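# Slide a drive sled into the rack's empty bay

## Task

Pick up a drive sled from the shelf and push it into the one empty bay of the rack, so that its front face sits level with the fronts of the neighbouring drives and it is oriented the same way up as they are; then release it and withdraw the grippers. It only counts if the sled stays seated on its own once the robot is no longer holding it.

## Robot and tools

Robot: a two-armed robot on a fixed foot, with left_arm and right_arm. Each arm has six revolute joints plus a parallel two-finger gripper. left_arm is the robot's own left arm and sits on the +y side; this has nothing to do with which side of a camera image it shows up on.

Scene frame: one frame shared by both arms. The origin is on the floor (z = 0) under the centre of the robot's foot, +x is the direction the robot faces, +y is toward the robot's left, +z is up. Positions are in metres. The floor is the only surface whose height is known; shelf, rack and bay heights must be judged from images. Printed hand positions can be somewhat wrong, especially with the arm stretched out, and identical joint angles on the two arms do not give mirror-identical poses.

execute_actions: takes "actions", a list holding zero or one item, and an optional boolean "pictures" (images are included unless you set it to false). An empty list sends nothing and just reports the state. A motion item is {"rows": [...], "steps": n}, with n from 1 to 15 control steps of 1/30 s each (15 if omitted). You may give up to 15 rows; row k is used on step k, and the final row is reused for any remaining steps. A wait item is {"steps": n} with n up to 300 and no rows; it sends no command and returns once n steps have passed since the previous result, with your reply time counted toward them. A refused call does nothing to the robot.

Row layout: every row is one flat list of 14 numbers covering both arms, even if only one moves: left_arm waist, shoulder, elbow, wrist pitch, wrist yaw, wrist roll, opening, then the same seven for right_arm. The six joint values are absolute target angles in radians (the same numbers as Joint positions shows), not offsets. Stated ranges per arm: waist -2.880 to 2.880, shoulder 0.000 to 3.142, elbow 0.000 to 3.019, wrist pitch -1.693 to 1.571, wrist yaw -1.571 to 1.571, wrist roll -2.094 to 2.094. The true ends may differ by up to 0.019 rad either way. A call is refused if some target is more than 0.019 rad beyond a stated end and also farther out than that joint currently is. Targets past the real end are clipped there, and a "joint sent to its limit" line may appear (possibly referring to an earlier action still running); no such line does not prove there is room left. The opening value is an absolute command from -1 (closed) to +1 (fully open).

Motion limits: each step, the target actually sent stays within a fixed lead of the measured angle: waist 0.264, shoulder 0.32, elbow 0.276, wrist pitch 0.33, wrist yaw 0.186, wrist roll 0.522 rad. If the targets would move a gripper more than 70 mm from where it is measured, all of that arm's targets are pulled back proportionally. Large moves therefore take several calls. Between calls the arms keep heading for the last row sent until everything has nearly stopped or a step is HELD; after that only a new action moves them further, though fingers still finish opening or closing.

Result lines: the state line gives, per arm, end_effector_position (m) and end_effector_quat_wxyz in the scene frame. That point lies between the finger pads, about 1 cm behind the tips; fingers extend along the gripper's +z and close along its y. Joint positions and Joint velocities list each arm's six joints (rad, rad/s) then the pad gap (m, m/s; 0.094 m means fully open). grip_measured is the measured opening on the command scale; each gripper may read off by about 1 mm, consistently. Joint torques show total drive output in Joint positions order, with offsets, scaling, friction and noise, so treat them only as rough contact hints. "joint command not followed" means a clearance check altered or blocked some joint targets; the rest of the row still ran. HELD marks steps on which your row was partly or wholly not sent. MOTOR HOT appears from 85 °C; at 100 °C an OVER-TEMPERATURE FAULT drops that arm until it cools.

Gripping: away from the extremes, fingers go to where grip_measured would equal your command. To hold the sled, keep commanding roughly 0.03 below the current grip_measured; a smaller margin holds more gently. Pad force tops out near 50 to 62 N (lower on some grippers, lower still on parts under about 2 mm thick), with a brief spike on first contact. Expect occasional tugs on the held part or shoves on loose items, so grip firmly enough.

zoom_image: {"camera": name, "region": [x0, y0, x1, y1]} in pixels of that camera's latest image, origin top-left, region no bigger than 504 by 504; returns a finer close-up. Cameras, all 672x504: cam_head_left, cam_head_right, cam_left_wrist, cam_right_wrist, delivered in that order.

finished_scene: {"scene": number of the current scene}; irreversible, reports success, and gives the next task if any. Answering without a tool call ends everything.

Order of work: look, locate the sled on the shelf and the empty bay, open and approach, grasp, carry, align the sled with the bay the same way up as its neighbours, slide it in until flush, open, back away, confirm it stays, then call finished_scene.

Avoid: dropping or letting the sled slip, slamming or forcing it, knocking anything off or out of the work area, arms colliding or pressing on each other, and long holding that overheats motors. Thinking and waiting cost time while the robot runs, so be brief and move smoothly.

Each tool is called after "Call:" in YAML: its name, and indented under it one key for each argument.

## Session

I'll start by looking at the current state of the scene.

Call:
execute_actions:
  actions: []

Scene clock: 0.00 s of 5400.00 s.
left_arm: end_effector_position=(+0.3853, +0.0141, +1.2551) grip_measured=-0.472 end_effector_quat_wxyz=(+0.060, +0.739, +0.616, +0.268) | right_arm: end_effector_position=(+0.6105, -0.1547, +1.4190) grip_measured=+1.000 end_effector_quat_wxyz=(+0.156, +0.169, +0.913, +0.337)
Joint positions: left_arm=[-0.126  1.65   1.221 -1.03  -0.657  0.892  0.025] | right_arm=[-0.574  1.603  1.616 -0.94  -0.411  0.669  0.094]
Joint velocities: left_arm=[-0.005  0.005  0.007 -0.017 -0.066  0.037 -0.   ] | right_arm=[ 0.005 -0.015 -0.002  0.002  0.007  0.007  0.   ]
Joint torques (N m, as the arm reports them, + toward a larger angle): no reading
Motor temperatures (°C, as the motors report them): left_arm=[30 28 29 30 28 30] | right_arm=[30 31 27 28 28 31]

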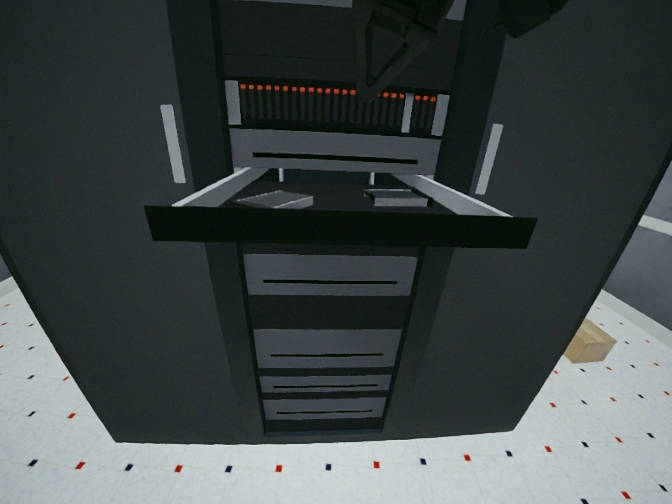

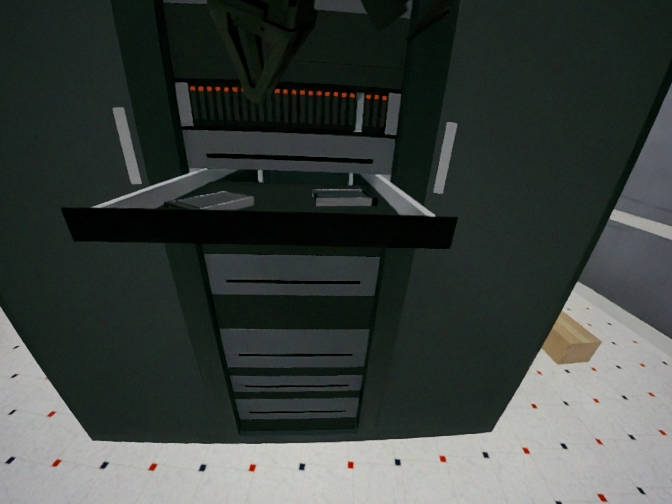

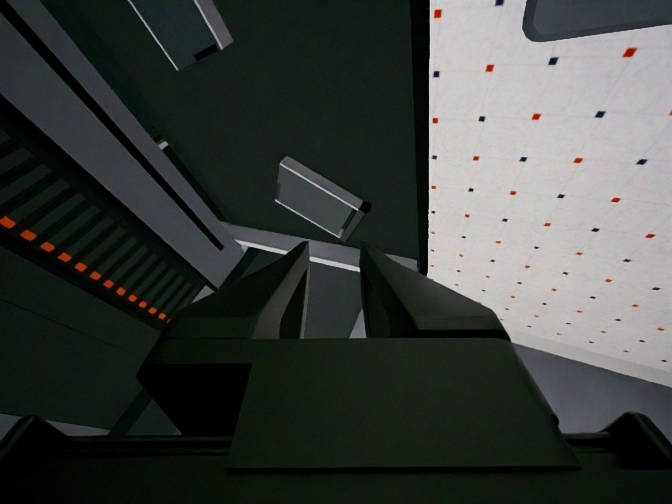

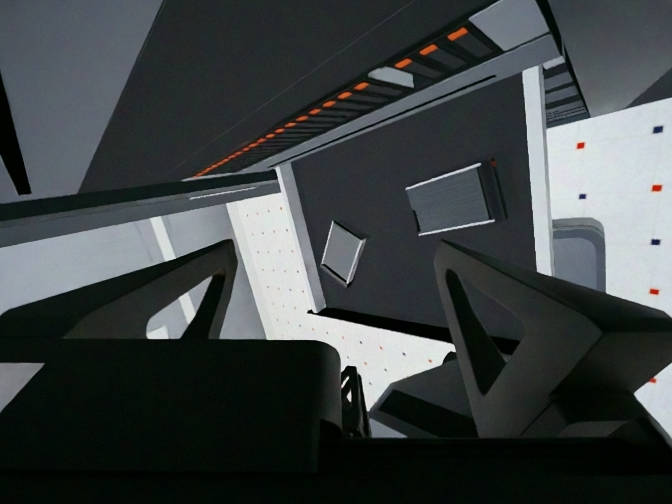

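Call:
zoom_image:
  camera: "cam_head_left"
  region: [140, 60, 540, 260]

Call:
zoom_image:
  camera: "cam_right_wrist"
  region: [200, 0, 600, 300]

Call:
zoom_image:
  camera: "cam_left_wrist"
  region: [0, 0, 440, 330]

Region (140, 60, 540, 260) of cam_head_left's 672x504 image, scaled by 1.260, with more detail than that image has.

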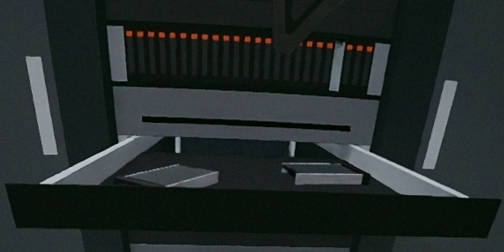

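Region (200, 0, 600, 300) of cam_right_wrist's 672x504 image, scaled by 1.260, with more detail than that image has; it fills the top 378 rows of this view, and the rest is white.

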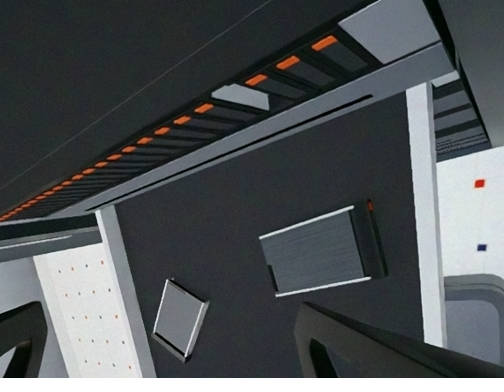

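Region (0, 0, 440, 330) of cam_left_wrist's 672x504 image, scaled by 1.145, with more detail than that image has; it fills the top 378 rows of this view, and the rest is white.

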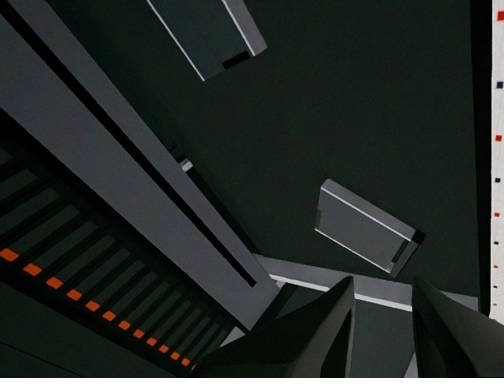

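Call:
execute_actions:
  actions:
    - {"rows": [[0.024, 1.65, 1.221, -1.03, -0.657, 0.892, -0.472, -0.724, 1.603, 1.616, -0.94, -0.411, 0.669, 1.0]], "steps": 15}
  pictures: false

Call:
execute_actions:
  actions:
    - {"steps": 15}
  pictures: false

Scene clock: 8.20 s of 5400.00 s.
left_arm: end_effector_position=(+0.4311, +0.0820, +1.2443) grip_measured=-0.472 end_effector_quat_wxyz=(+0.027, +0.689, +0.672, +0.271) | right_arm: end_effector_position=(+0.6344, -0.2565, +1.4089) grip_measured=+1.000 end_effector_quat_wxyz=(+0.178, +0.246, +0.899, +0.316)
Joint positions: left_arm=[ 0.039  1.65   1.216 -1.03  -0.656  0.892  0.025] | right_arm=[-0.741  1.603  1.616 -0.94  -0.41   0.669  0.094]
Joint velocities: left_arm=[-0.181  0.005 -0.002  0.007 -0.095 -0.037  0.   ] | right_arm=[ 0.044 -0.015 -0.012 -0.017  0.037 -0.037  0.   ]
Joint torques (N m, as the arm reports them, + toward a larger angle): left_arm=[ -1.04 -13.83   8.1    0.7   -0.25  -0.07] | right_arm=[  2.23 -12.61   9.6    1.02  -0.26  -0.15]
Motor temperatures (°C, as the motors report them): left_arm=[30 29 31 30 29 30] | right_arm=[30 32 30 28 28 31]
Steps of this call (steps 1 to 90: nothing new was sent; then 4.70 s passed at rest; steps 91 to 105: all 15 steps of this action). Readings (joint positions):
91: left_arm=[-0.118 1.650 1.221 -1.030 -0.655 0.892] | right_arm=[-0.580 1.603 1.616 -0.940 -0.412 0.669]
92: left_arm=[-0.104 1.650 1.220 -1.030 -0.654 0.892] | right_arm=[-0.588 1.603 1.616 -0.940 -0.414 0.669]
94: left_arm=[-0.050 1.650 1.219 -1.030 -0.654 0.892] | right_arm=[-0.628 1.603 1.616 -0.940 -0.414 0.669]
98: left_arm=[0.048 1.650 1.218 -1.030 -0.656 0.892] | right_arm=[-0.723 1.603 1.616 -0.940 -0.412 0.669]
105: the state above

Scene clock: 8.70 s of 5400.00 s.
left_arm: end_effector_position=(+0.4277, +0.0763, +1.2450) grip_measured=-0.472 end_effector_quat_wxyz=(+0.030, +0.693, +0.668, +0.271) | right_arm: end_effector_position=(+0.6342, -0.2546, +1.4091) grip_measured=+1.000 end_effector_quat_wxyz=(+0.178, +0.244, +0.899, +0.316)
Joint positions: left_arm=[ 0.026  1.65   1.216 -1.03  -0.656  0.892  0.025] | right_arm=[-0.738  1.603  1.616 -0.94  -0.41   0.669  0.094]
Joint velocities: left_arm=[-0.005 -0.015 -0.007  0.002 -0.022  0.007 -0.001] | right_arm=[-0.024 -0.015  0.007  0.007 -0.007 -0.11   0.   ]
Joint torques (N m, as the arm reports them, + toward a larger angle): left_arm=[ -0.63 -13.35   7.96   0.85  -0.26  -0.07] | right_arm=[  2.05 -12.65   9.6    1.    -0.27  -0.15]
Motor temperatures (°C, as the motors report them): left_arm=[30 29 31 30 29 30] | right_arm=[30 32 30 28 28 31]
Steps of this call (steps 1 to 15: the robot went on to your last target). Readings (joint positions):
1: left_arm=[0.034 1.650 1.216 -1.030 -0.656 0.892] | right_arm=[-0.740 1.603 1.616 -0.940 -0.410 0.669]
2: left_arm=[0.030 1.650 1.216 -1.030 -0.656 0.892] | right_arm=[-0.739 1.603 1.616 -0.940 -0.410 0.669]
4: left_arm=[0.026 1.650 1.216 -1.030 -0.656 0.892] | right_arm=[-0.738 1.603 1.616 -0.940 -0.410 0.669]
8: left_arm=[0.026 1.650 1.216 -1.030 -0.656 0.892] | right_arm=[-0.738 1.603 1.616 -0.940 -0.410 0.669]
15: the state above

Call:
execute_actions:
  actions:
    - {"rows": [[0.024, 1.45, 1.221, -1.03, -0.657, 0.892, -0.472, -0.724, 1.403, 1.616, -0.94, -0.411, 0.669, 1.0]], "steps": 15}
  pictures: false

Call:
execute_actions:
  actions:
    - {"steps": 20}
  pictures: false

Scene clock: 12.13 s of 5400.00 s.
left_arm: end_effector_position=(+0.4219, +0.0961, +1.3369) grip_measured=-0.472 end_effector_quat_wxyz=(+0.121, +0.661, +0.688, +0.274) | right_arm: end_effector_position=(+0.5791, -0.2683, +1.5470) grip_measured=+1.000 end_effector_quat_wxyz=(+0.283, +0.216, +0.869, +0.345)
Joint positions: left_arm=[ 0.026  1.429  1.195 -1.03  -0.656  0.892  0.025] | right_arm=[-0.738  1.358  1.606 -0.94  -0.41   0.669  0.094]
Joint velocities: left_arm=[-0.015  0.161 -0.002 -0.012  0.022  0.037 -0.001] | right_arm=[-0.015 -0.083 -0.012  0.017 -0.051 -0.022  0.   ]
Joint torques (N m, as the arm reports them, + toward a larger angle): left_arm=[-1.45 -9.98 10.26  1.02 -0.21 -0.1 ] | right_arm=[ 1.53 -6.68 10.57  1.36 -0.23 -0.16]
Motor temperatures (°C, as the motors report them): left_arm=[30 29 32 30 29 30] | right_arm=[30 33 30 28 28 31]
Steps of this call (steps 1 to 15: the robot went on to your last target; steps 16 to 88: nothing new was sent; steps 89 to 103: all 15 steps of this action). Readings (joint positions):
89: left_arm=[0.026 1.642 1.215 -1.030 -0.656 0.892] | right_arm=[-0.738 1.597 1.616 -0.940 -0.410 0.669]
90: left_arm=[0.026 1.627 1.207 -1.030 -0.656 0.892] | right_arm=[-0.738 1.590 1.611 -0.940 -0.410 0.669]
92: left_arm=[0.026 1.574 1.194 -1.030 -0.656 0.892] | right_arm=[-0.738 1.561 1.606 -0.940 -0.410 0.669]
96: left_arm=[0.026 1.455 1.194 -1.030 -0.656 0.892] | right_arm=[-0.738 1.474 1.606 -0.940 -0.410 0.669]
103: the state above

Scene clock: 12.80 s of 5400.00 s.
left_arm: end_effector_position=(+0.4225, +0.0940, +1.3275) grip_measured=-0.472 end_effector_quat_wxyz=(+0.112, +0.664, +0.686, +0.274) | right_arm: end_effector_position=(+0.5899, -0.2661, +1.5249) grip_measured=+1.000 end_effector_quat_wxyz=(+0.266, +0.221, +0.875, +0.340)
Joint positions: left_arm=[ 0.026  1.45   1.195 -1.03  -0.656  0.892  0.025] | right_arm=[-0.738  1.397  1.606 -0.94  -0.41   0.669  0.094]
Joint velocities: left_arm=[ 0.005  0.005  0.002 -0.002  0.051  0.051 -0.   ] | right_arm=[ 0.005 -0.015  0.007 -0.017 -0.066  0.007  0.   ]
Joint torques (N m, as the arm reports them, + toward a larger angle): left_arm=[ -0.53 -11.58  10.22   0.98  -0.23  -0.12] | right_arm=[ 1.67 -9.66 10.56  1.28 -0.23 -0.16]
Motor temperatures (°C, as the motors report them): left_arm=[30 29 32 30 29 30] | right_arm=[30 33 30 28 29 31]
Steps of this call (steps 1 to 20: the robot went on to your last target). Readings (joint positions):
1: left_arm=[0.026 1.435 1.195 -1.030 -0.656 0.892] | right_arm=[-0.738 1.358 1.606 -0.940 -0.410 0.669]
2: left_arm=[0.026 1.441 1.195 -1.030 -0.656 0.892] | right_arm=[-0.738 1.359 1.606 -0.940 -0.410 0.669]
4: left_arm=[0.026 1.448 1.195 -1.030 -0.656 0.892] | right_arm=[-0.738 1.368 1.606 -0.940 -0.410 0.669]
8: left_arm=[0.026 1.450 1.195 -1.030 -0.656 0.892] | right_arm=[-0.738 1.389 1.606 -0.940 -0.410 0.669]
20: the state above

Call:
execute_actions:
  actions:
    - {"rows": [[0.024, 1.45, 1.45, -1.03, -0.657, 0.892, -0.472, -0.724, 1.403, 1.40, -0.94, -0.411, 0.669, 1.0]], "steps": 15}
  pictures: false

Call:
execute_actions:
  actions:
    - {"steps": 20}
  pictures: false

Scene clock: 14.20 s of 5400.00 s.
left_arm: end_effector_position=(+0.4704, +0.0647, +1.4297) grip_measured=-0.472 end_effector_quat_wxyz=(+0.214, +0.621, +0.702, +0.275) | right_arm: end_effector_position=(+0.5565, -0.2574, +1.4041) grip_measured=+1.000 end_effector_quat_wxyz=(+0.163, +0.248, +0.903, +0.312)
Joint positions: left_arm=[ 0.026  1.448  1.417 -1.031 -0.656  0.892  0.025] | right_arm=[-0.738  1.417  1.392 -0.935 -0.41   0.669  0.094]
Joint velocities: left_arm=[-0.005 -0.005  0.007  0.007  0.051  0.022  0.001] | right_arm=[-0.005 -0.044  0.002 -0.012  0.022 -0.066  0.   ]
Joint torques (N m, as the arm reports them, + toward a larger angle): left_arm=[ -0.83 -12.17  11.13   1.29  -0.19  -0.15] | right_arm=[  1.64 -10.79  10.11   0.67  -0.26  -0.15]
Motor temperatures (°C, as the motors report them): left_arm=[30 29 32 30 29 30] | right_arm=[30 33 30 28 29 31]
Steps of this call (steps 1 to 15: the robot went on to your last target; steps 16 to 27: nothing new was sent; steps 28 to 42: all 15 steps of this action). Readings (joint positions):
28: left_arm=[0.026 1.451 1.201 -1.031 -0.656 0.892] | right_arm=[-0.738 1.396 1.591 -0.936 -0.410 0.669]
29: left_arm=[0.026 1.455 1.216 -1.031 -0.656 0.892] | right_arm=[-0.738 1.385 1.562 -0.932 -0.410 0.669]
31: left_arm=[0.026 1.461 1.262 -1.031 -0.656 0.892] | right_arm=[-0.738 1.371 1.486 -0.932 -0.410 0.669]
35: left_arm=[0.026 1.462 1.371 -1.031 -0.656 0.892] | right_arm=[-0.738 1.393 1.398 -0.935 -0.410 0.669]
42: the state above

Scene clock: 14.87 s of 5400.00 s.
left_arm: end_effector_position=(+0.4704, +0.0647, +1.4297) grip_measured=-0.472 end_effector_quat_wxyz=(+0.214, +0.621, +0.702, +0.275) | right_arm: end_effector_position=(+0.5563, -0.2574, +1.4047) grip_measured=+1.000 end_effector_quat_wxyz=(+0.163, +0.248, +0.903, +0.312)
Joint positions: left_arm=[ 0.026  1.448  1.417 -1.031 -0.656  0.892  0.025] | right_arm=[-0.738  1.416  1.392 -0.935 -0.41   0.669  0.094]
Joint velocities: left_arm=[-0.024 -0.015 -0.017 -0.007  0.007  0.037 -0.001] | right_arm=[-0.005 -0.005 -0.012 -0.012 -0.037  0.066  0.   ]
Joint torques (N m, as the arm reports them, + toward a larger angle): left_arm=[ -0.62 -11.91  11.33   1.36  -0.18  -0.11] | right_arm=[  1.7  -10.79  10.14   0.73  -0.27  -0.15]
Motor temperatures (°C, as the motors report them): left_arm=[30 29 32 30 29 30] | right_arm=[30 33 31 28 29 31]
Steps of this call (steps 1 to 15: the robot went on to your last target; steps 16 to 20: nothing new was sent). Readings (joint positions):
1: left_arm=[0.026 1.448 1.417 -1.031 -0.656 0.892] | right_arm=[-0.738 1.416 1.392 -0.935 -0.410 0.669]
2: left_arm=[0.026 1.448 1.417 -1.031 -0.656 0.892] | right_arm=[-0.738 1.416 1.392 -0.935 -0.410 0.669]
4: left_arm=[0.026 1.448 1.417 -1.031 -0.656 0.892] | right_arm=[-0.738 1.416 1.392 -0.935 -0.410 0.669]
8: left_arm=[0.026 1.448 1.417 -1.031 -0.656 0.892] | right_arm=[-0.738 1.416 1.392 -0.935 -0.410 0.669]
20: the state above
All arms were judged still, so your last target was given up. Only a new action makes them travel on or press farther. Fingers that are still opening or closing keep moving.

Call:
execute_actions:
  actions:
    - {"rows": [[0.024, 1.45, 1.45, -0.68, -0.657, 0.892, -0.472, -0.724, 1.403, 1.40, -0.59, -0.411, 0.669, 1.0]], "steps": 15}
  pictures: false

Call:
execute_actions:
  actions:
    - {"steps": 20}
  pictures: false

Scene clock: 16.73 s of 5400.00 s.
left_arm: end_effector_position=(+0.5121, +0.0309, +1.4655) grip_measured=-0.472 end_effector_quat_wxyz=(+0.351, +0.548, +0.710, +0.271) | right_arm: end_effector_position=(+0.6102, -0.2591, +1.4512) grip_measured=+1.000 end_effector_quat_wxyz=(+0.307, +0.208, +0.860, +0.351)
Joint positions: left_arm=[ 0.026  1.454  1.413 -0.71  -0.657  0.892  0.025] | right_arm=[-0.738  1.408  1.382 -0.613 -0.41   0.669  0.094]
Joint velocities: left_arm=[ 0.005  0.005  0.002 -0.012  0.051  0.066  0.001] | right_arm=[-0.005 -0.005  0.007 -0.022 -0.007 -0.081  0.   ]
Joint torques (N m, as the arm reports them, + toward a larger angle): left_arm=[ -0.42 -12.63  11.95   2.84  -0.13  -0.09] | right_arm=[  1.66 -10.7   11.18   2.32  -0.21  -0.16]
Motor temperatures (°C, as the motors report them): left_arm=[30 29 33 30 29 30] | right_arm=[30 33 31 28 29 31]
Steps of this call (steps 1 to 41: nothing new was sent; steps 42 to 56: all 15 steps of this action). Readings (joint positions):
42: left_arm=[0.026 1.448 1.414 -0.986 -0.657 0.892] | right_arm=[-0.738 1.415 1.388 -0.888 -0.410 0.669]
43: left_arm=[0.026 1.449 1.411 -0.894 -0.657 0.892] | right_arm=[-0.738 1.414 1.382 -0.795 -0.410 0.669]
45: left_arm=[0.026 1.454 1.413 -0.763 -0.657 0.892] | right_arm=[-0.738 1.416 1.382 -0.667 -0.410 0.669]
49: left_arm=[0.026 1.454 1.413 -0.711 -0.657 0.892] | right_arm=[-0.738 1.408 1.382 -0.614 -0.410 0.669]
56: the state above

Scene clock: 17.40 s of 5400.00 s.
left_arm: end_effector_position=(+0.5121, +0.0309, +1.4655) grip_measured=-0.472 end_effector_quat_wxyz=(+0.351, +0.548, +0.710, +0.271) | right_arm: end_effector_position=(+0.6102, -0.2591, +1.4512) grip_measured=+1.000 end_effector_quat_wxyz=(+0.307, +0.208, +0.860, +0.351)
Joint positions: left_arm=[ 0.026  1.454  1.413 -0.71  -0.657  0.892  0.025] | right_arm=[-0.738  1.408  1.382 -0.613 -0.41   0.669  0.094]
Joint velocities: left_arm=[-0.015 -0.005 -0.017 -0.002 -0.051 -0.051 -0.   ] | right_arm=[-0.005 -0.005 -0.012  0.007 -0.051  0.007  0.   ]
Joint torques (N m, as the arm reports them, + toward a larger angle): left_arm=[ -1.09 -12.6   11.79   2.97  -0.09  -0.11] | right_arm=[  1.67 -10.79  11.18   2.35  -0.21  -0.16]
Motor temperatures (°C, as the motors report them): left_arm=[30 29 33 30 29 30] | right_arm=[30 33 31 28 29 31]
Steps of this call (steps 1 to 15: the robot went on to your last target; steps 16 to 20: nothing new was sent). Readings (joint positions):
1: left_arm=[0.026 1.454 1.413 -0.710 -0.657 0.892] | right_arm=[-0.738 1.408 1.382 -0.613 -0.410 0.669]
2: left_arm=[0.026 1.454 1.413 -0.710 -0.657 0.892] | right_arm=[-0.738 1.408 1.382 -0.613 -0.410 0.669]
4: left_arm=[0.026 1.454 1.413 -0.710 -0.657 0.892] | right_arm=[-0.738 1.408 1.382 -0.613 -0.410 0.669]
8: left_arm=[0.026 1.454 1.413 -0.710 -0.657 0.892] | right_arm=[-0.738 1.408 1.382 -0.613 -0.410 0.669]
20: the state above
All arms were judged still, so your last target was given up. Only a new action makes them travel on or press farther. Fingers that are still opening or closing keep moving.

Now wrist yaw to zero on both arms.

Call:
execute_actions:
  actions:
    - {"rows": [[0.024, 1.45, 1.45, -0.68, 0.0, 0.892, -0.472, -0.724, 1.403, 1.40, -0.59, 0.0, 0.669, 1.0]], "steps": 15}
  pictures: false

Call:
execute_actions:
  actions:
    - {"steps": 25}
  pictures: false

Scene clock: 18.30 s of 5400.00 s.
left_arm: end_effector_position=(+0.4577, -0.0652, +1.4533) grip_measured=-0.472 end_effector_quat_wxyz=(+0.400, +0.657, +0.639, -0.023) | right_arm: end_effector_position=(+0.6236, -0.3215, +1.4367) grip_measured=+1.000 end_effector_quat_wxyz=(+0.375, +0.294, +0.860, +0.183)
Joint positions: left_arm=[ 0.024  1.454  1.413 -0.708 -0.004  0.892  0.025] | right_arm=[-0.731  1.408  1.382 -0.612 -0.003  0.669  0.094]
Joint velocities: left_arm=[-0.005 -0.005 -0.002  0.017  0.022  0.037 -0.   ] | right_arm=[-0.015  0.005 -0.017 -0.007 -0.022  0.022  0.   ]
Joint torques (N m, as the arm reports them, + toward a larger angle): left_arm=[ -0.52 -12.98  12.06   2.99   0.41  -0.1 ] | right_arm=[  1.3  -10.45  11.17   2.31   0.12  -0.14]
Motor temperatures (°C, as the motors report them): left_arm=[30 29 33 30 29 30] | right_arm=[30 33 31 28 29 31]
Steps of this call (steps 1 to 12: nothing new was sent; steps 13 to 27: all 15 steps of this action). Readings (joint positions):
13: left_arm=[0.028 1.454 1.413 -0.710 -0.575 0.892] | right_arm=[-0.736 1.408 1.382 -0.613 -0.328 0.669]
14: left_arm=[0.030 1.453 1.413 -0.708 -0.475 0.892] | right_arm=[-0.733 1.408 1.382 -0.612 -0.228 0.669]
16: left_arm=[0.030 1.454 1.413 -0.708 -0.281 0.892] | right_arm=[-0.731 1.408 1.382 -0.612 -0.058 0.669]
20: left_arm=[0.026 1.454 1.413 -0.708 -0.015 0.892] | right_arm=[-0.731 1.408 1.382 -0.612 -0.004 0.669]
27: the state above

Scene clock: 19.13 s of 5400.00 s.
left_arm: end_effector_position=(+0.4577, -0.0652, +1.4533) grip_measured=-0.472 end_effector_quat_wxyz=(+0.400, +0.657, +0.639, -0.023) | right_arm: end_effector_position=(+0.6236, -0.3215, +1.4367) grip_measured=+1.000 end_effector_quat_wxyz=(+0.375, +0.294, +0.860, +0.183)
Joint positions: left_arm=[ 0.024  1.454  1.413 -0.708 -0.004  0.892  0.025] | right_arm=[-0.731  1.408  1.382 -0.612 -0.003  0.669  0.094]
Joint velocities: left_arm=[-0.005 -0.005  0.017  0.022 -0.022  0.066  0.001] | right_arm=[-0.015  0.024 -0.002  0.012 -0.022  0.007  0.   ]
Joint torques (N m, as the arm reports them, + toward a larger angle): left_arm=[ -0.45 -12.83  11.86   2.78   0.44  -0.13] | right_arm=[  1.05 -10.84  11.14   2.34   0.13  -0.14]
Motor temperatures (°C, as the motors report them): left_arm=[30 29 34 30 29 30] | right_arm=[30 33 31 28 29 31]
Steps of this call (steps 1 to 15: the robot went on to your last target; steps 16 to 25: nothing new was sent). Readings (joint positions):
1: left_arm=[0.024 1.454 1.413 -0.708 -0.004 0.892] | right_arm=[-0.731 1.408 1.382 -0.612 -0.003 0.669]
2: left_arm=[0.024 1.454 1.413 -0.708 -0.004 0.892] | right_arm=[-0.731 1.408 1.382 -0.612 -0.003 0.669]
4: left_arm=[0.024 1.454 1.413 -0.708 -0.004 0.892] | right_arm=[-0.731 1.408 1.382 -0.612 -0.003 0.669]
8: left_arm=[0.024 1.454 1.413 -0.708 -0.004 0.892] | right_arm=[-0.731 1.408 1.382 -0.612 -0.003 0.669]
25: the state above
All arms were judged still, so your last target was given up. Only a new action makes them travel on or press farther. Fingers that are still opening or closing keep moving.

Now wrist roll to zero on both.

Call:
execute_actions:
  actions:
    - {"rows": [[0.024, 1.45, 1.45, -0.68, 0.0, 0.0, -0.472, -0.724, 1.403, 1.40, -0.59, 0.0, 0.0, 1.0]], "steps": 15}
  pictures: false

Call:
execute_actions:
  actions:
    - {"steps": 15}

Scene clock: 20.17 s of 5400.00 s.
left_arm: end_effector_position=(+0.4577, -0.0652, +1.4533) grip_measured=-0.472 end_effector_quat_wxyz=(+0.356, +0.343, +0.850, -0.183) | right_arm: end_effector_position=(+0.6236, -0.3216, +1.4367) grip_measured=+1.000 end_effector_quat_wxyz=(+0.413, +0.011, +0.909, +0.056)
Joint positions: left_arm=[ 0.024  1.454  1.413 -0.708 -0.004  0.059  0.025] | right_arm=[-0.731  1.408  1.382 -0.612 -0.003  0.036  0.094]
Joint velocities: left_arm=[-0.005 -0.005  0.012  0.017 -0.051 -0.315 -0.001] | right_arm=[-0.015 -0.005 -0.002 -0.017 -0.007 -0.227  0.   ]
Joint torques (N m, as the arm reports them, + toward a larger angle): left_arm=[ -0.47 -12.77  11.86   2.87   0.36  -0.14] | right_arm=[  0.9  -10.61  11.23   2.33   0.07  -0.19]
Motor temperatures (°C, as the motors report them): left_arm=[30 29 34 30 29 30] | right_arm=[30 33 31 28 29 31]
Steps of this call (steps 1 to 16: nothing new was sent; steps 17 to 31: all 15 steps of this action). Readings (joint positions):
17: left_arm=[0.024 1.454 1.413 -0.708 -0.004 0.820] | right_arm=[-0.731 1.408 1.382 -0.612 -0.003 0.597]
18: left_arm=[0.024 1.454 1.413 -0.708 -0.004 0.722] | right_arm=[-0.731 1.408 1.382 -0.612 -0.003 0.497]
20: left_arm=[0.024 1.454 1.413 -0.708 -0.004 0.529] | right_arm=[-0.731 1.408 1.382 -0.612 -0.003 0.324]
24: left_arm=[0.024 1.454 1.413 -0.708 -0.004 0.228] | right_arm=[-0.731 1.408 1.382 -0.612 -0.003 0.137]
31: the state above

Scene clock: 20.67 s of 5400.00 s.
left_arm: end_effector_position=(+0.4577, -0.0652, +1.4533) grip_measured=-0.472 end_effector_quat_wxyz=(+0.353, +0.325, +0.857, -0.190) | right_arm: end_effector_position=(+0.6236, -0.3216, +1.4367) grip_measured=+1.000 end_effector_quat_wxyz=(+0.414, -0.000, +0.909, +0.051)
Joint positions: left_arm=[ 0.024  1.454  1.413 -0.708 -0.004  0.017  0.025] | right_arm=[-0.731  1.408  1.382 -0.612 -0.003  0.01   0.094]
Joint velocities: left_arm=[ 0.024  0.005 -0.012 -0.007  0.007 -0.095 -0.001] | right_arm=[-0.005 -0.024  0.017  0.007 -0.007 -0.037  0.   ]
Joint torques (N m, as the arm reports them, + toward a larger angle): left_arm=[ -0.9  -12.47  11.93   2.92   0.34  -0.23] | right_arm=[  1.02 -10.71  11.18   2.34   0.07  -0.18]
Motor temperatures (°C, as the motors report them): left_arm=[30 29 34 30 29 30] | right_arm=[30 33 32 28 29 31]
Steps of this call (steps 1 to 15: the robot went on to your last target). Readings (joint positions):
1: left_arm=[0.024 1.454 1.413 -0.708 -0.004 0.051] | right_arm=[-0.731 1.408 1.382 -0.612 -0.003 0.030]
2: left_arm=[0.024 1.454 1.413 -0.708 -0.004 0.043] | right_arm=[-0.731 1.408 1.382 -0.612 -0.003 0.026]
4: left_arm=[0.024 1.454 1.413 -0.708 -0.004 0.033] | right_arm=[-0.731 1.408 1.382 -0.612 -0.003 0.020]
8: left_arm=[0.024 1.454 1.413 -0.708 -0.004 0.023] | right_arm=[-0.731 1.408 1.382 -0.612 -0.003 0.014]
15: the state above

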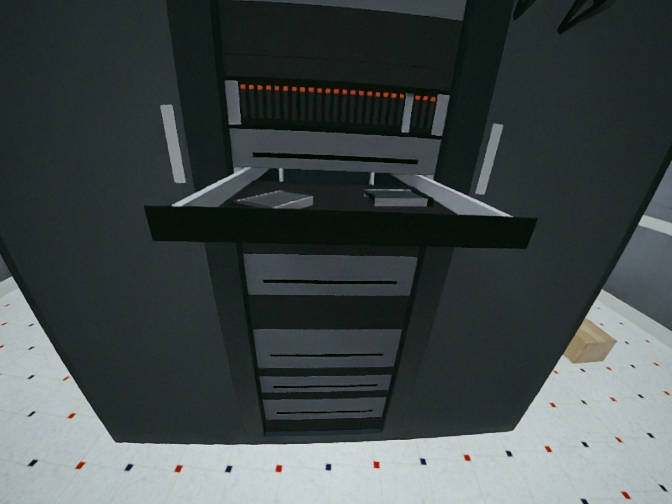

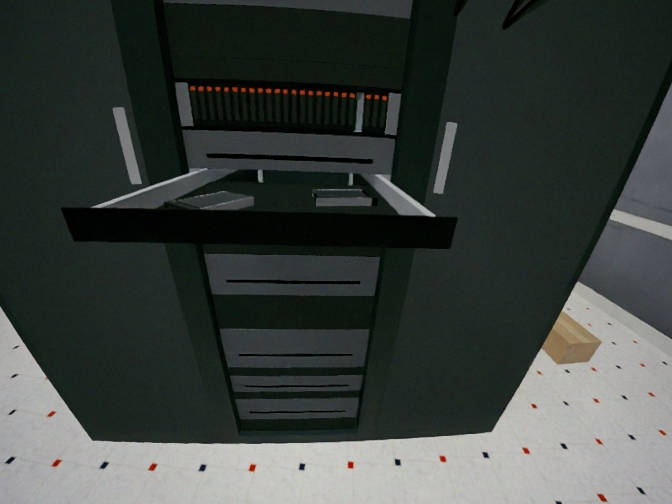

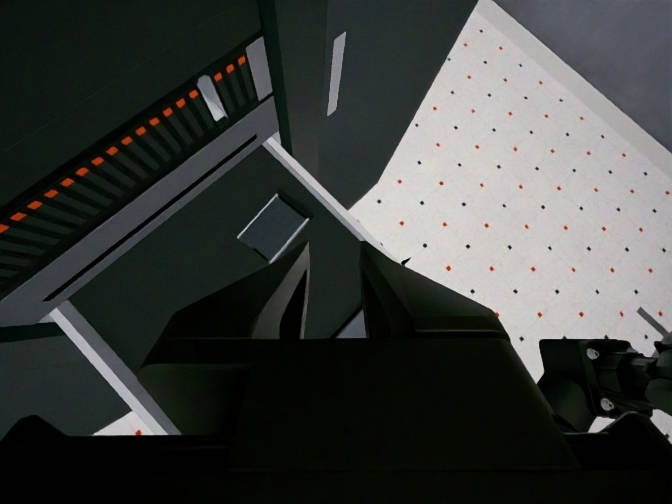

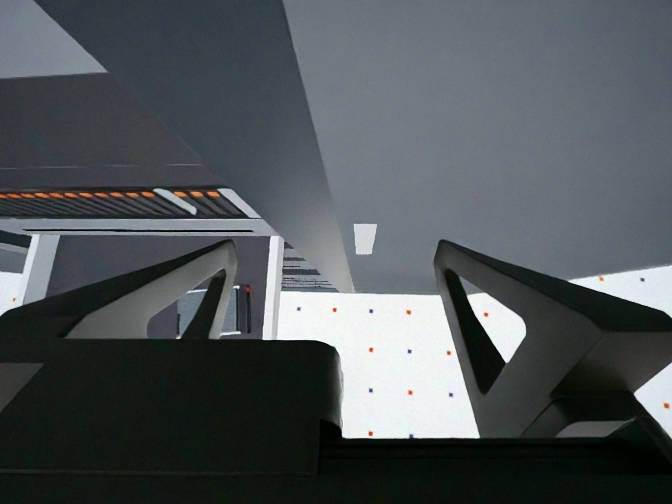

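Call:
execute_actions:
  actions:
    - {"rows": [[0.058, 2.084, 1.97, -1.4175, -0.122, 0.86, 1.0, -0.724, 1.403, 1.40, -0.59, 0.0, 0.0, 1.0]], "steps": 15}
  pictures: false

Call:
execute_actions:
  actions:
    - {"steps": 30}

Scene clock: 45.17 s of 5400.00 s.
left_arm: end_effector_position=(+0.4909, -0.0842, +1.2044) grip_measured=+1.000 end_effector_quat_wxyz=(-0.023, +0.678, +0.735, +0.003) | right_arm: end_effector_position=(+0.6236, -0.3216, +1.4367) grip_measured=+1.000 end_effector_quat_wxyz=(+0.414, -0.000, +0.909, +0.051)
Joint positions: left_arm=[ 0.051  2.138  1.916 -1.389 -0.118  0.755  0.094] | right_arm=[-0.731  1.408  1.382 -0.612 -0.003  0.01   0.094]
Joint velocities: left_arm=[ 0.005  0.669  0.017 -0.178 -0.022  0.549  0.   ] | right_arm=[-0.005 -0.005  0.002 -0.007 -0.022  0.022  0.   ]
Joint torques (N m, as the arm reports them, + toward a larger angle): left_arm=[ -0.27 -27.37  11.59   0.07  -0.02   0.08] | right_arm=[  1.09 -10.74  11.18   2.33   0.06  -0.19]
Motor temperatures (°C, as the motors report them): left_arm=[30 30 38 30 29 30] | right_arm=[30 33 34 28 28 31]
Steps of this call (steps 1 to 15: the robot went on to your last target; steps 16 to 90: nothing new was sent; then 21.00 s passed at rest; steps 91 to 105: all 15 steps of this action). Readings (joint positions):
91: left_arm=[0.024 1.469 1.430 -0.745 -0.036 0.062] | right_arm=[-0.731 1.408 1.382 -0.612 -0.003 0.010]
92: left_arm=[0.025 1.500 1.479 -0.819 -0.066 0.124] | right_arm=[-0.731 1.408 1.382 -0.612 -0.003 0.010]
94: left_arm=[0.031 1.600 1.599 -0.949 -0.097 0.249] | right_arm=[-0.731 1.408 1.382 -0.612 -0.003 0.010]
98: left_arm=[0.043 1.837 1.823 -1.186 -0.113 0.476] | right_arm=[-0.731 1.408 1.382 -0.612 -0.003 0.010]
105: the state above

Scene clock: 46.17 s of 5400.00 s.
left_arm: end_effector_position=(+0.4953, -0.0829, +1.2392) grip_measured=+1.000 end_effector_quat_wxyz=(+0.002, +0.709, +0.706, +0.003) | right_arm: end_effector_position=(+0.6236, -0.3216, +1.4367) grip_measured=+1.000 end_effector_quat_wxyz=(+0.414, -0.000, +0.909, +0.051)
Joint positions: left_arm=[ 0.051  2.089  1.928 -1.4   -0.118  0.844  0.094] | right_arm=[-0.731  1.408  1.382 -0.612 -0.003  0.01   0.094]
Joint velocities: left_arm=[-0.015 -0.005  0.002 -0.007 -0.007 -0.022  0.   ] | right_arm=[ 0.005 -0.005 -0.012  0.002 -0.022 -0.022  0.   ]
Joint torques (N m, as the arm reports them, + toward a larger angle): left_arm=[ -1.31 -19.54  11.12  -0.09  -0.03   0.06] | right_arm=[  0.99 -10.71  11.2    2.34   0.07  -0.18]
Motor temperatures (°C, as the motors report them): left_arm=[30 30 38 30 29 30] | right_arm=[30 33 34 28 28 31]
Steps of this call (steps 1 to 30: the robot went on to your last target). Readings (joint positions):
1: left_arm=[0.051 2.156 1.916 -1.394 -0.118 0.773] | right_arm=[-0.731 1.408 1.382 -0.612 -0.003 0.010]
2: left_arm=[0.051 2.167 1.916 -1.397 -0.118 0.787] | right_arm=[-0.731 1.408 1.382 -0.612 -0.003 0.010]
4: left_arm=[0.051 2.169 1.916 -1.400 -0.118 0.807] | right_arm=[-0.731 1.408 1.382 -0.612 -0.003 0.010]
8: left_arm=[0.051 2.132 1.916 -1.400 -0.118 0.829] | right_arm=[-0.731 1.408 1.382 -0.612 -0.003 0.010]
30: the state above
All arms were judged still, so your last target was given up. Only a new action makes them travel on or press farther. Fingers that are still opening or closing keep moving.

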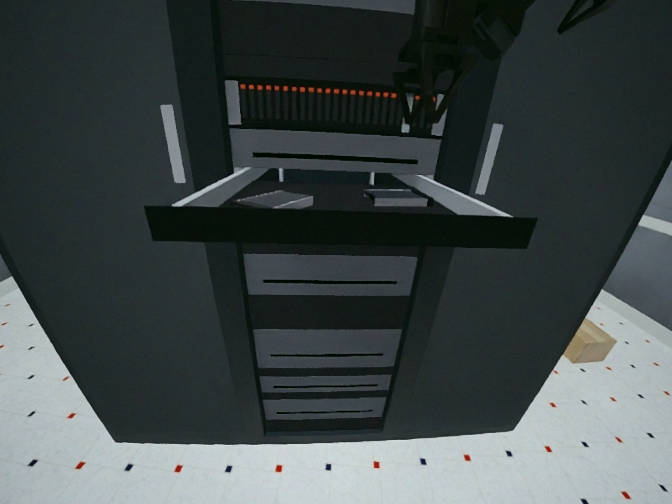

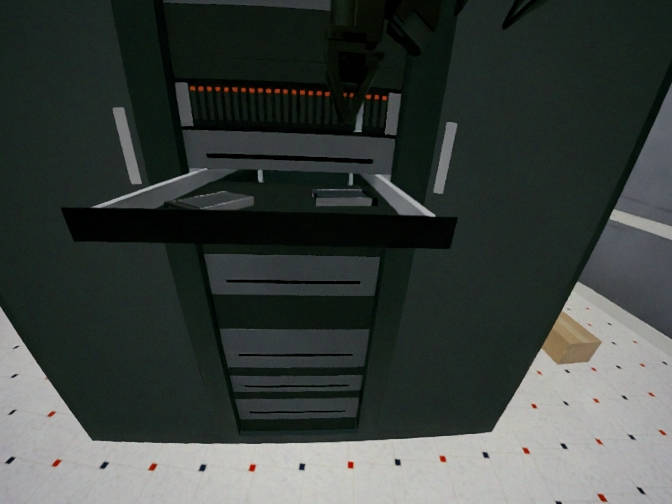

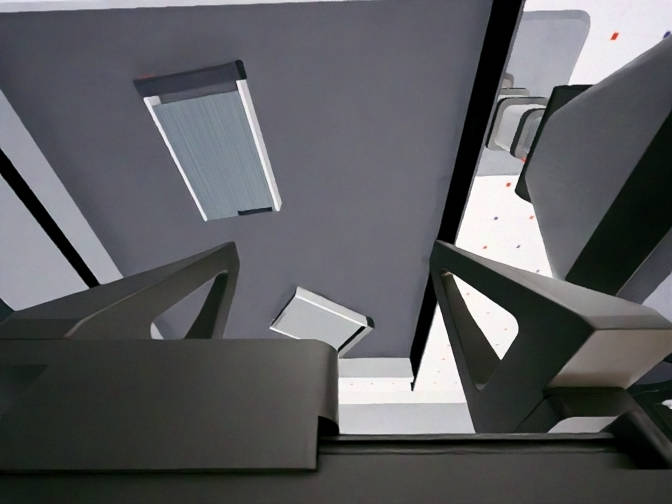

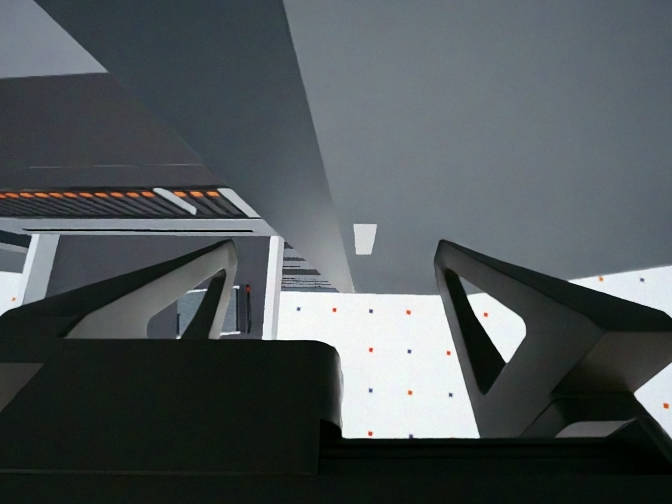

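Call:
zoom_image:
  camera: "cam_left_wrist"
  region: [220, 250, 440, 400]

Call:
zoom_image:
  camera: "cam_left_wrist"
  region: [90, 30, 330, 250]

Region (220, 250, 440, 400) of cam_left_wrist's 672x504 image, scaled by 2.291, with more detail than that image has; it fills the top 344 rows of this view, and the rest is white.

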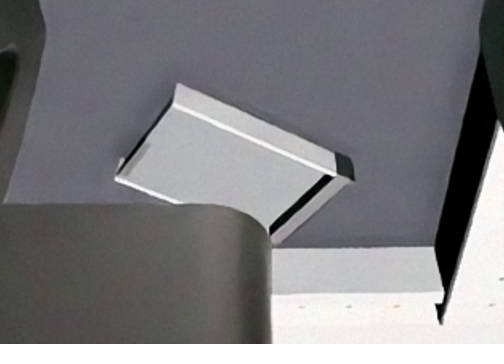

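Region (90, 30, 330, 250) of cam_left_wrist's 672x504 image, scaled by 2.100, with more detail than that image has; it fills the top 462 rows of this view, and the rest is white.

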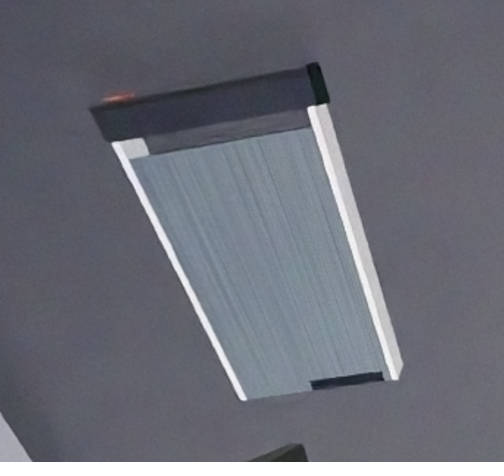

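Call:
zoom_image:
  camera: "cam_head_left"
  region: [220, 170, 340, 220]

Call:
zoom_image:
  camera: "cam_head_right"
  region: [150, 170, 270, 220]

Region (220, 170, 340, 220) of cam_head_left's 672x504 image, scaled by 4.200, with more detail than that image has; it fills the top 210 rows of this view, and the rest is white.

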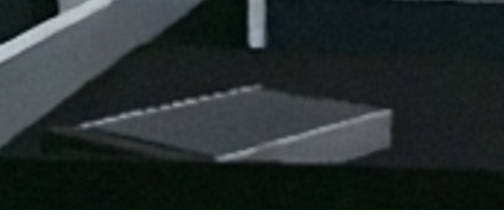

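Region (150, 170, 270, 220) of cam_head_right's 672x504 image, scaled by 4.200, with more detail than that image has; it fills the top 210 rows of this view, and the rest is white.

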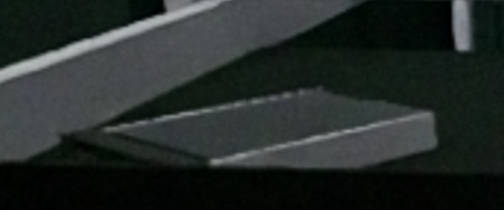

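Call:
execute_actions:
  actions:
    - {"rows": [ [0.060, 2.097, 1.990, -1.424, -0.122, 0.856, 1.0, -0.724, 1.403, 1.40, -0.59, 0.0, 0.0, 1.0], [0.061, 2.111, 2.010, -1.430, -0.122, 0.851, 1.0, -0.724, 1.403, 1.40, -0.59, 0.0, 0.0, 1.0], [0.063, 2.125, 2.030, -1.436, -0.122, 0.847, 1.0, -0.724, 1.403, 1.40, -0.59, 0.0, 0.0, 1.0], [0.064, 2.138, 2.049, -1.442, -0.122, 0.843, 1.0, -0.724, 1.403, 1.40, -0.59, 0.0, 0.0, 1.0], [0.066, 2.152, 2.069, -1.448, -0.122, 0.838, 1.0, -0.724, 1.403, 1.40, -0.59, 0.0, 0.0, 1.0], [0.067, 2.165, 2.089, -1.454, -0.122, 0.834, 1.0, -0.724, 1.403, 1.40, -0.59, 0.0, 0.0, 1.0], [0.069, 2.179, 2.109, -1.460, -0.122, 0.830, 1.0, -0.724, 1.403, 1.40, -0.59, 0.0, 0.0, 1.0], [0.071, 2.192, 2.129, -1.466, -0.122, 0.825, 1.0, -0.724, 1.403, 1.40, -0.59, 0.0, 0.0, 1.0], [0.072, 2.206, 2.149, -1.472, -0.122, 0.821, 1.0, -0.724, 1.403, 1.40, -0.59, 0.0, 0.0, 1.0], [0.074, 2.219, 2.168, -1.478, -0.122, 0.817, 1.0, -0.724, 1.403, 1.40, -0.59, 0.0, 0.0, 1.0], [0.075, 2.233, 2.188, -1.484, -0.122, 0.812, 1.0, -0.724, 1.403, 1.40, -0.59, 0.0, 0.0, 1.0], [0.077, 2.246, 2.208, -1.490, -0.122, 0.808, 1.0, -0.724, 1.403, 1.40, -0.59, 0.0, 0.0, 1.0], [0.078, 2.260, 2.228, -1.497, -0.122, 0.804, 1.0, -0.724, 1.403, 1.40, -0.59, 0.0, 0.0, 1.0], [0.080, 2.273, 2.248, -1.503, -0.122, 0.799, 1.0, -0.724, 1.403, 1.40, -0.59, 0.0, 0.0, 1.0], [0.0815, 2.287, 2.2675, -1.509, -0.122, 0.795, 1.0, -0.724, 1.403, 1.40, -0.59, 0.0, 0.0, 1.0] ], "steps": 15}
  pictures: false

Call:
execute_actions:
  actions:
    - {"rows": [ [0.083, 2.300, 2.287, -1.515, -0.122, 0.791, 1.0, -0.724, 1.403, 1.40, -0.59, 0.0, 0.0, 1.0], [0.085, 2.314, 2.307, -1.521, -0.122, 0.786, 1.0, -0.724, 1.403, 1.40, -0.59, 0.0, 0.0, 1.0], [0.086, 2.328, 2.327, -1.527, -0.122, 0.782, 1.0, -0.724, 1.403, 1.40, -0.59, 0.0, 0.0, 1.0], [0.088, 2.341, 2.347, -1.533, -0.122, 0.778, 1.0, -0.724, 1.403, 1.40, -0.59, 0.0, 0.0, 1.0], [0.089, 2.355, 2.367, -1.539, -0.122, 0.773, 1.0, -0.724, 1.403, 1.40, -0.59, 0.0, 0.0, 1.0], [0.091, 2.368, 2.387, -1.545, -0.122, 0.769, 1.0, -0.724, 1.403, 1.40, -0.59, 0.0, 0.0, 1.0], [0.092, 2.382, 2.406, -1.551, -0.122, 0.765, 1.0, -0.724, 1.403, 1.40, -0.59, 0.0, 0.0, 1.0], [0.094, 2.395, 2.426, -1.557, -0.122, 0.760, 1.0, -0.724, 1.403, 1.40, -0.59, 0.0, 0.0, 1.0], [0.096, 2.409, 2.446, -1.563, -0.122, 0.756, 1.0, -0.724, 1.403, 1.40, -0.59, 0.0, 0.0, 1.0], [0.097, 2.422, 2.466, -1.570, -0.122, 0.752, 1.0, -0.724, 1.403, 1.40, -0.59, 0.0, 0.0, 1.0], [0.099, 2.436, 2.486, -1.576, -0.122, 0.747, 1.0, -0.724, 1.403, 1.40, -0.59, 0.0, 0.0, 1.0], [0.100, 2.449, 2.506, -1.582, -0.122, 0.743, 1.0, -0.724, 1.403, 1.40, -0.59, 0.0, 0.0, 1.0], [0.102, 2.463, 2.525, -1.588, -0.122, 0.739, 1.0, -0.724, 1.403, 1.40, -0.59, 0.0, 0.0, 1.0], [0.103, 2.476, 2.545, -1.594, -0.122, 0.734, 1.0, -0.724, 1.403, 1.40, -0.59, 0.0, 0.0, 1.0], [0.105, 2.490, 2.565, -1.600, -0.122, 0.730, 1.0, -0.724, 1.403, 1.40, -0.59, 0.0, 0.0, 1.0] ], "steps": 15}
  pictures: false

Call:
execute_actions:
  actions:
    - {"steps": 25}

Scene clock: 60.93 s of 5400.00 s.
left_arm: end_effector_position=(+0.5408, -0.1084, +1.2283) grip_measured=+1.000 end_effector_quat_wxyz=(+0.007, +0.695, +0.719, +0.003) | right_arm: end_effector_position=(+0.6236, -0.3216, +1.4367) grip_measured=+1.000 end_effector_quat_wxyz=(+0.414, -0.000, +0.909, +0.051)
Joint positions: left_arm=[ 0.069  2.251  2.181 -1.479 -0.118  0.825  0.094] | right_arm=[-0.731  1.408  1.382 -0.612 -0.003  0.01   0.094]
Joint velocities: left_arm=[ 0.054  0.444  0.545 -0.198  0.066 -0.007  0.   ] | right_arm=[-0.015  0.005 -0.007 -0.007  0.007  0.022  0.   ]
Joint torques (N m, as the arm reports them, + toward a larger angle): left_arm=[ -0.38 -21.93  11.93  -0.05   0.02  -0.24] | right_arm=[  0.99 -10.65  11.19   2.35   0.07  -0.18]
Motor temperatures (°C, as the motors report them): left_arm=[30 32 38 30 29 30] | right_arm=[30 34 35 28 28 31]
Steps of this call (steps 1 to 90: nothing new was sent; then 11.27 s passed at rest; steps 91 to 105: all 15 steps of this action). Readings (joint positions):
91: left_arm=[0.051 2.089 1.929 -1.402 -0.118 0.844] | right_arm=[-0.731 1.408 1.382 -0.612 -0.003 0.010]
92: left_arm=[0.051 2.090 1.932 -1.405 -0.118 0.844] | right_arm=[-0.731 1.408 1.382 -0.612 -0.003 0.010]
94: left_arm=[0.051 2.103 1.958 -1.418 -0.118 0.844] | right_arm=[-0.731 1.408 1.382 -0.612 -0.003 0.010]
98: left_arm=[0.055 2.151 2.044 -1.437 -0.118 0.844] | right_arm=[-0.731 1.408 1.382 -0.612 -0.003 0.010]
105: the state above

Scene clock: 61.43 s of 5400.00 s.
left_arm: end_effector_position=(+0.5835, -0.1270, +1.1939) grip_measured=+1.000 end_effector_quat_wxyz=(+0.003, +0.664, +0.748, +0.003) | right_arm: end_effector_position=(+0.6236, -0.3216, +1.4367) grip_measured=+1.000 end_effector_quat_wxyz=(+0.414, -0.000, +0.909, +0.051)
Joint positions: left_arm=[ 0.092  2.458  2.475 -1.57  -0.118  0.764  0.094] | right_arm=[-0.731  1.408  1.382 -0.612 -0.003  0.01   0.094]
Joint velocities: left_arm=[ 0.034  0.386  0.584 -0.193 -0.022 -0.095  0.   ] | right_arm=[ 0.005  0.005  0.002  0.017  0.022 -0.037  0.   ]
Joint torques (N m, as the arm reports them, + toward a larger angle): left_arm=[ -1.02 -22.76  12.18  -0.15   0.01  -0.15] | right_arm=[  1.1  -10.67  11.17   2.34   0.07  -0.18]
Motor temperatures (°C, as the motors report them): left_arm=[30 32 38 30 29 30] | right_arm=[30 34 35 28 28 31]
Steps of this call (steps 1 to 15: all 15 steps of this action). Readings (joint positions):
1: left_arm=[0.071 2.266 2.199 -1.485 -0.118 0.822] | right_arm=[-0.731 1.408 1.382 -0.612 -0.003 0.010]
2: left_arm=[0.073 2.280 2.219 -1.491 -0.118 0.818] | right_arm=[-0.731 1.408 1.382 -0.612 -0.003 0.010]
4: left_arm=[0.077 2.310 2.257 -1.503 -0.118 0.810] | right_arm=[-0.731 1.408 1.382 -0.612 -0.003 0.010]
8: left_arm=[0.083 2.367 2.335 -1.527 -0.118 0.794] | right_arm=[-0.731 1.408 1.382 -0.612 -0.003 0.010]
15: the state above

Scene clock: 62.27 s of 5400.00 s.
left_arm: end_effector_position=(+0.5881, -0.1260, +1.1836) grip_measured=+1.000 end_effector_quat_wxyz=(-0.002, +0.655, +0.756, +0.003) | right_arm: end_effector_position=(+0.6236, -0.3216, +1.4367) grip_measured=+1.000 end_effector_quat_wxyz=(+0.414, -0.000, +0.909, +0.051)
Joint positions: left_arm=[ 0.099  2.49   2.508 -1.582 -0.118  0.746  0.094] | right_arm=[-0.731  1.408  1.382 -0.612 -0.003  0.01   0.094]
Joint velocities: left_arm=[ 0.015 -0.005  0.007 -0.007 -0.037 -0.022  0.   ] | right_arm=[-0.005 -0.005  0.032 -0.002 -0.022 -0.022  0.   ]
Joint torques (N m, as the arm reports them, + toward a larger angle): left_arm=[ -0.97 -23.24  12.08  -0.04  -0.02  -0.18] | right_arm=[  1.06 -10.69  11.19   2.34   0.07  -0.18]
Motor temperatures (°C, as the motors report them): left_arm=[30 32 38 30 29 30] | right_arm=[30 34 35 28 28 31]
Steps of this call (steps 1 to 25: the robot went on to your last target). Readings (joint positions):
1: left_arm=[0.094 2.469 2.492 -1.574 -0.118 0.760] | right_arm=[-0.731 1.408 1.382 -0.612 -0.003 0.010]
2: left_arm=[0.095 2.477 2.502 -1.576 -0.118 0.757] | right_arm=[-0.731 1.408 1.382 -0.612 -0.003 0.010]
4: left_arm=[0.097 2.485 2.505 -1.579 -0.118 0.753] | right_arm=[-0.731 1.408 1.382 -0.612 -0.003 0.010]
8: left_arm=[0.099 2.490 2.505 -1.582 -0.118 0.748] | right_arm=[-0.731 1.408 1.382 -0.612 -0.003 0.010]
25: the state above

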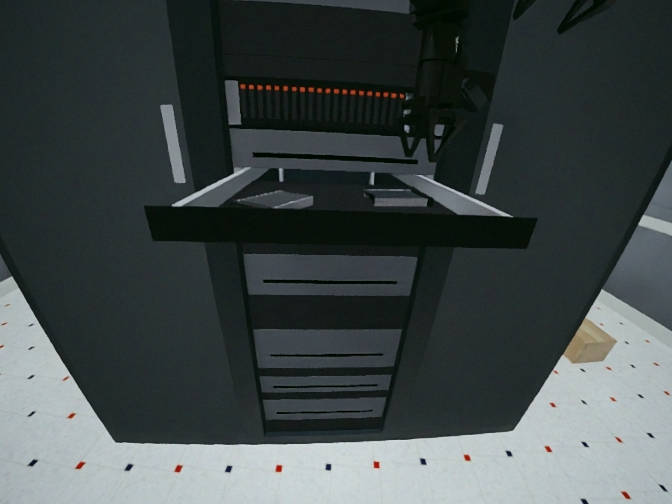

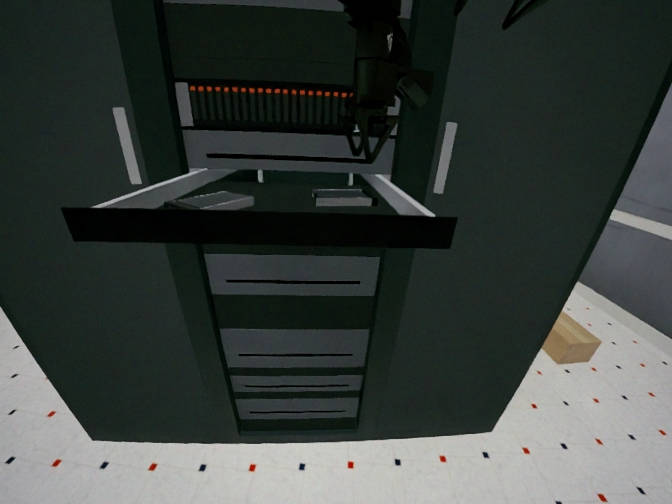

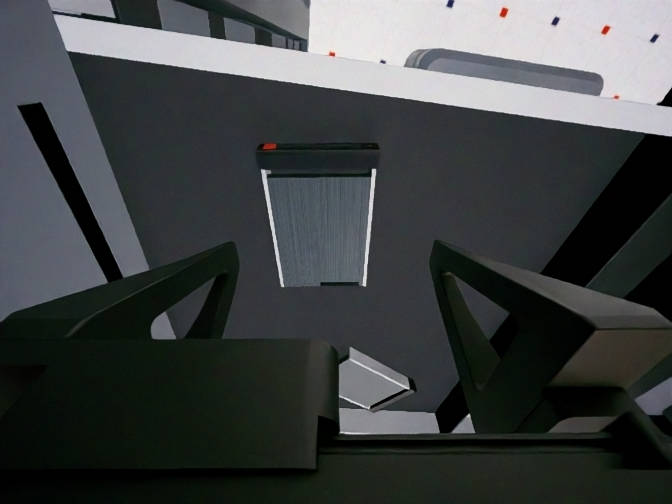

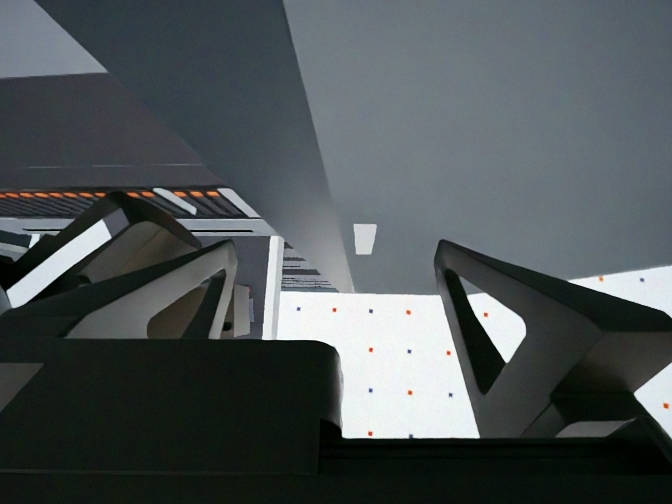

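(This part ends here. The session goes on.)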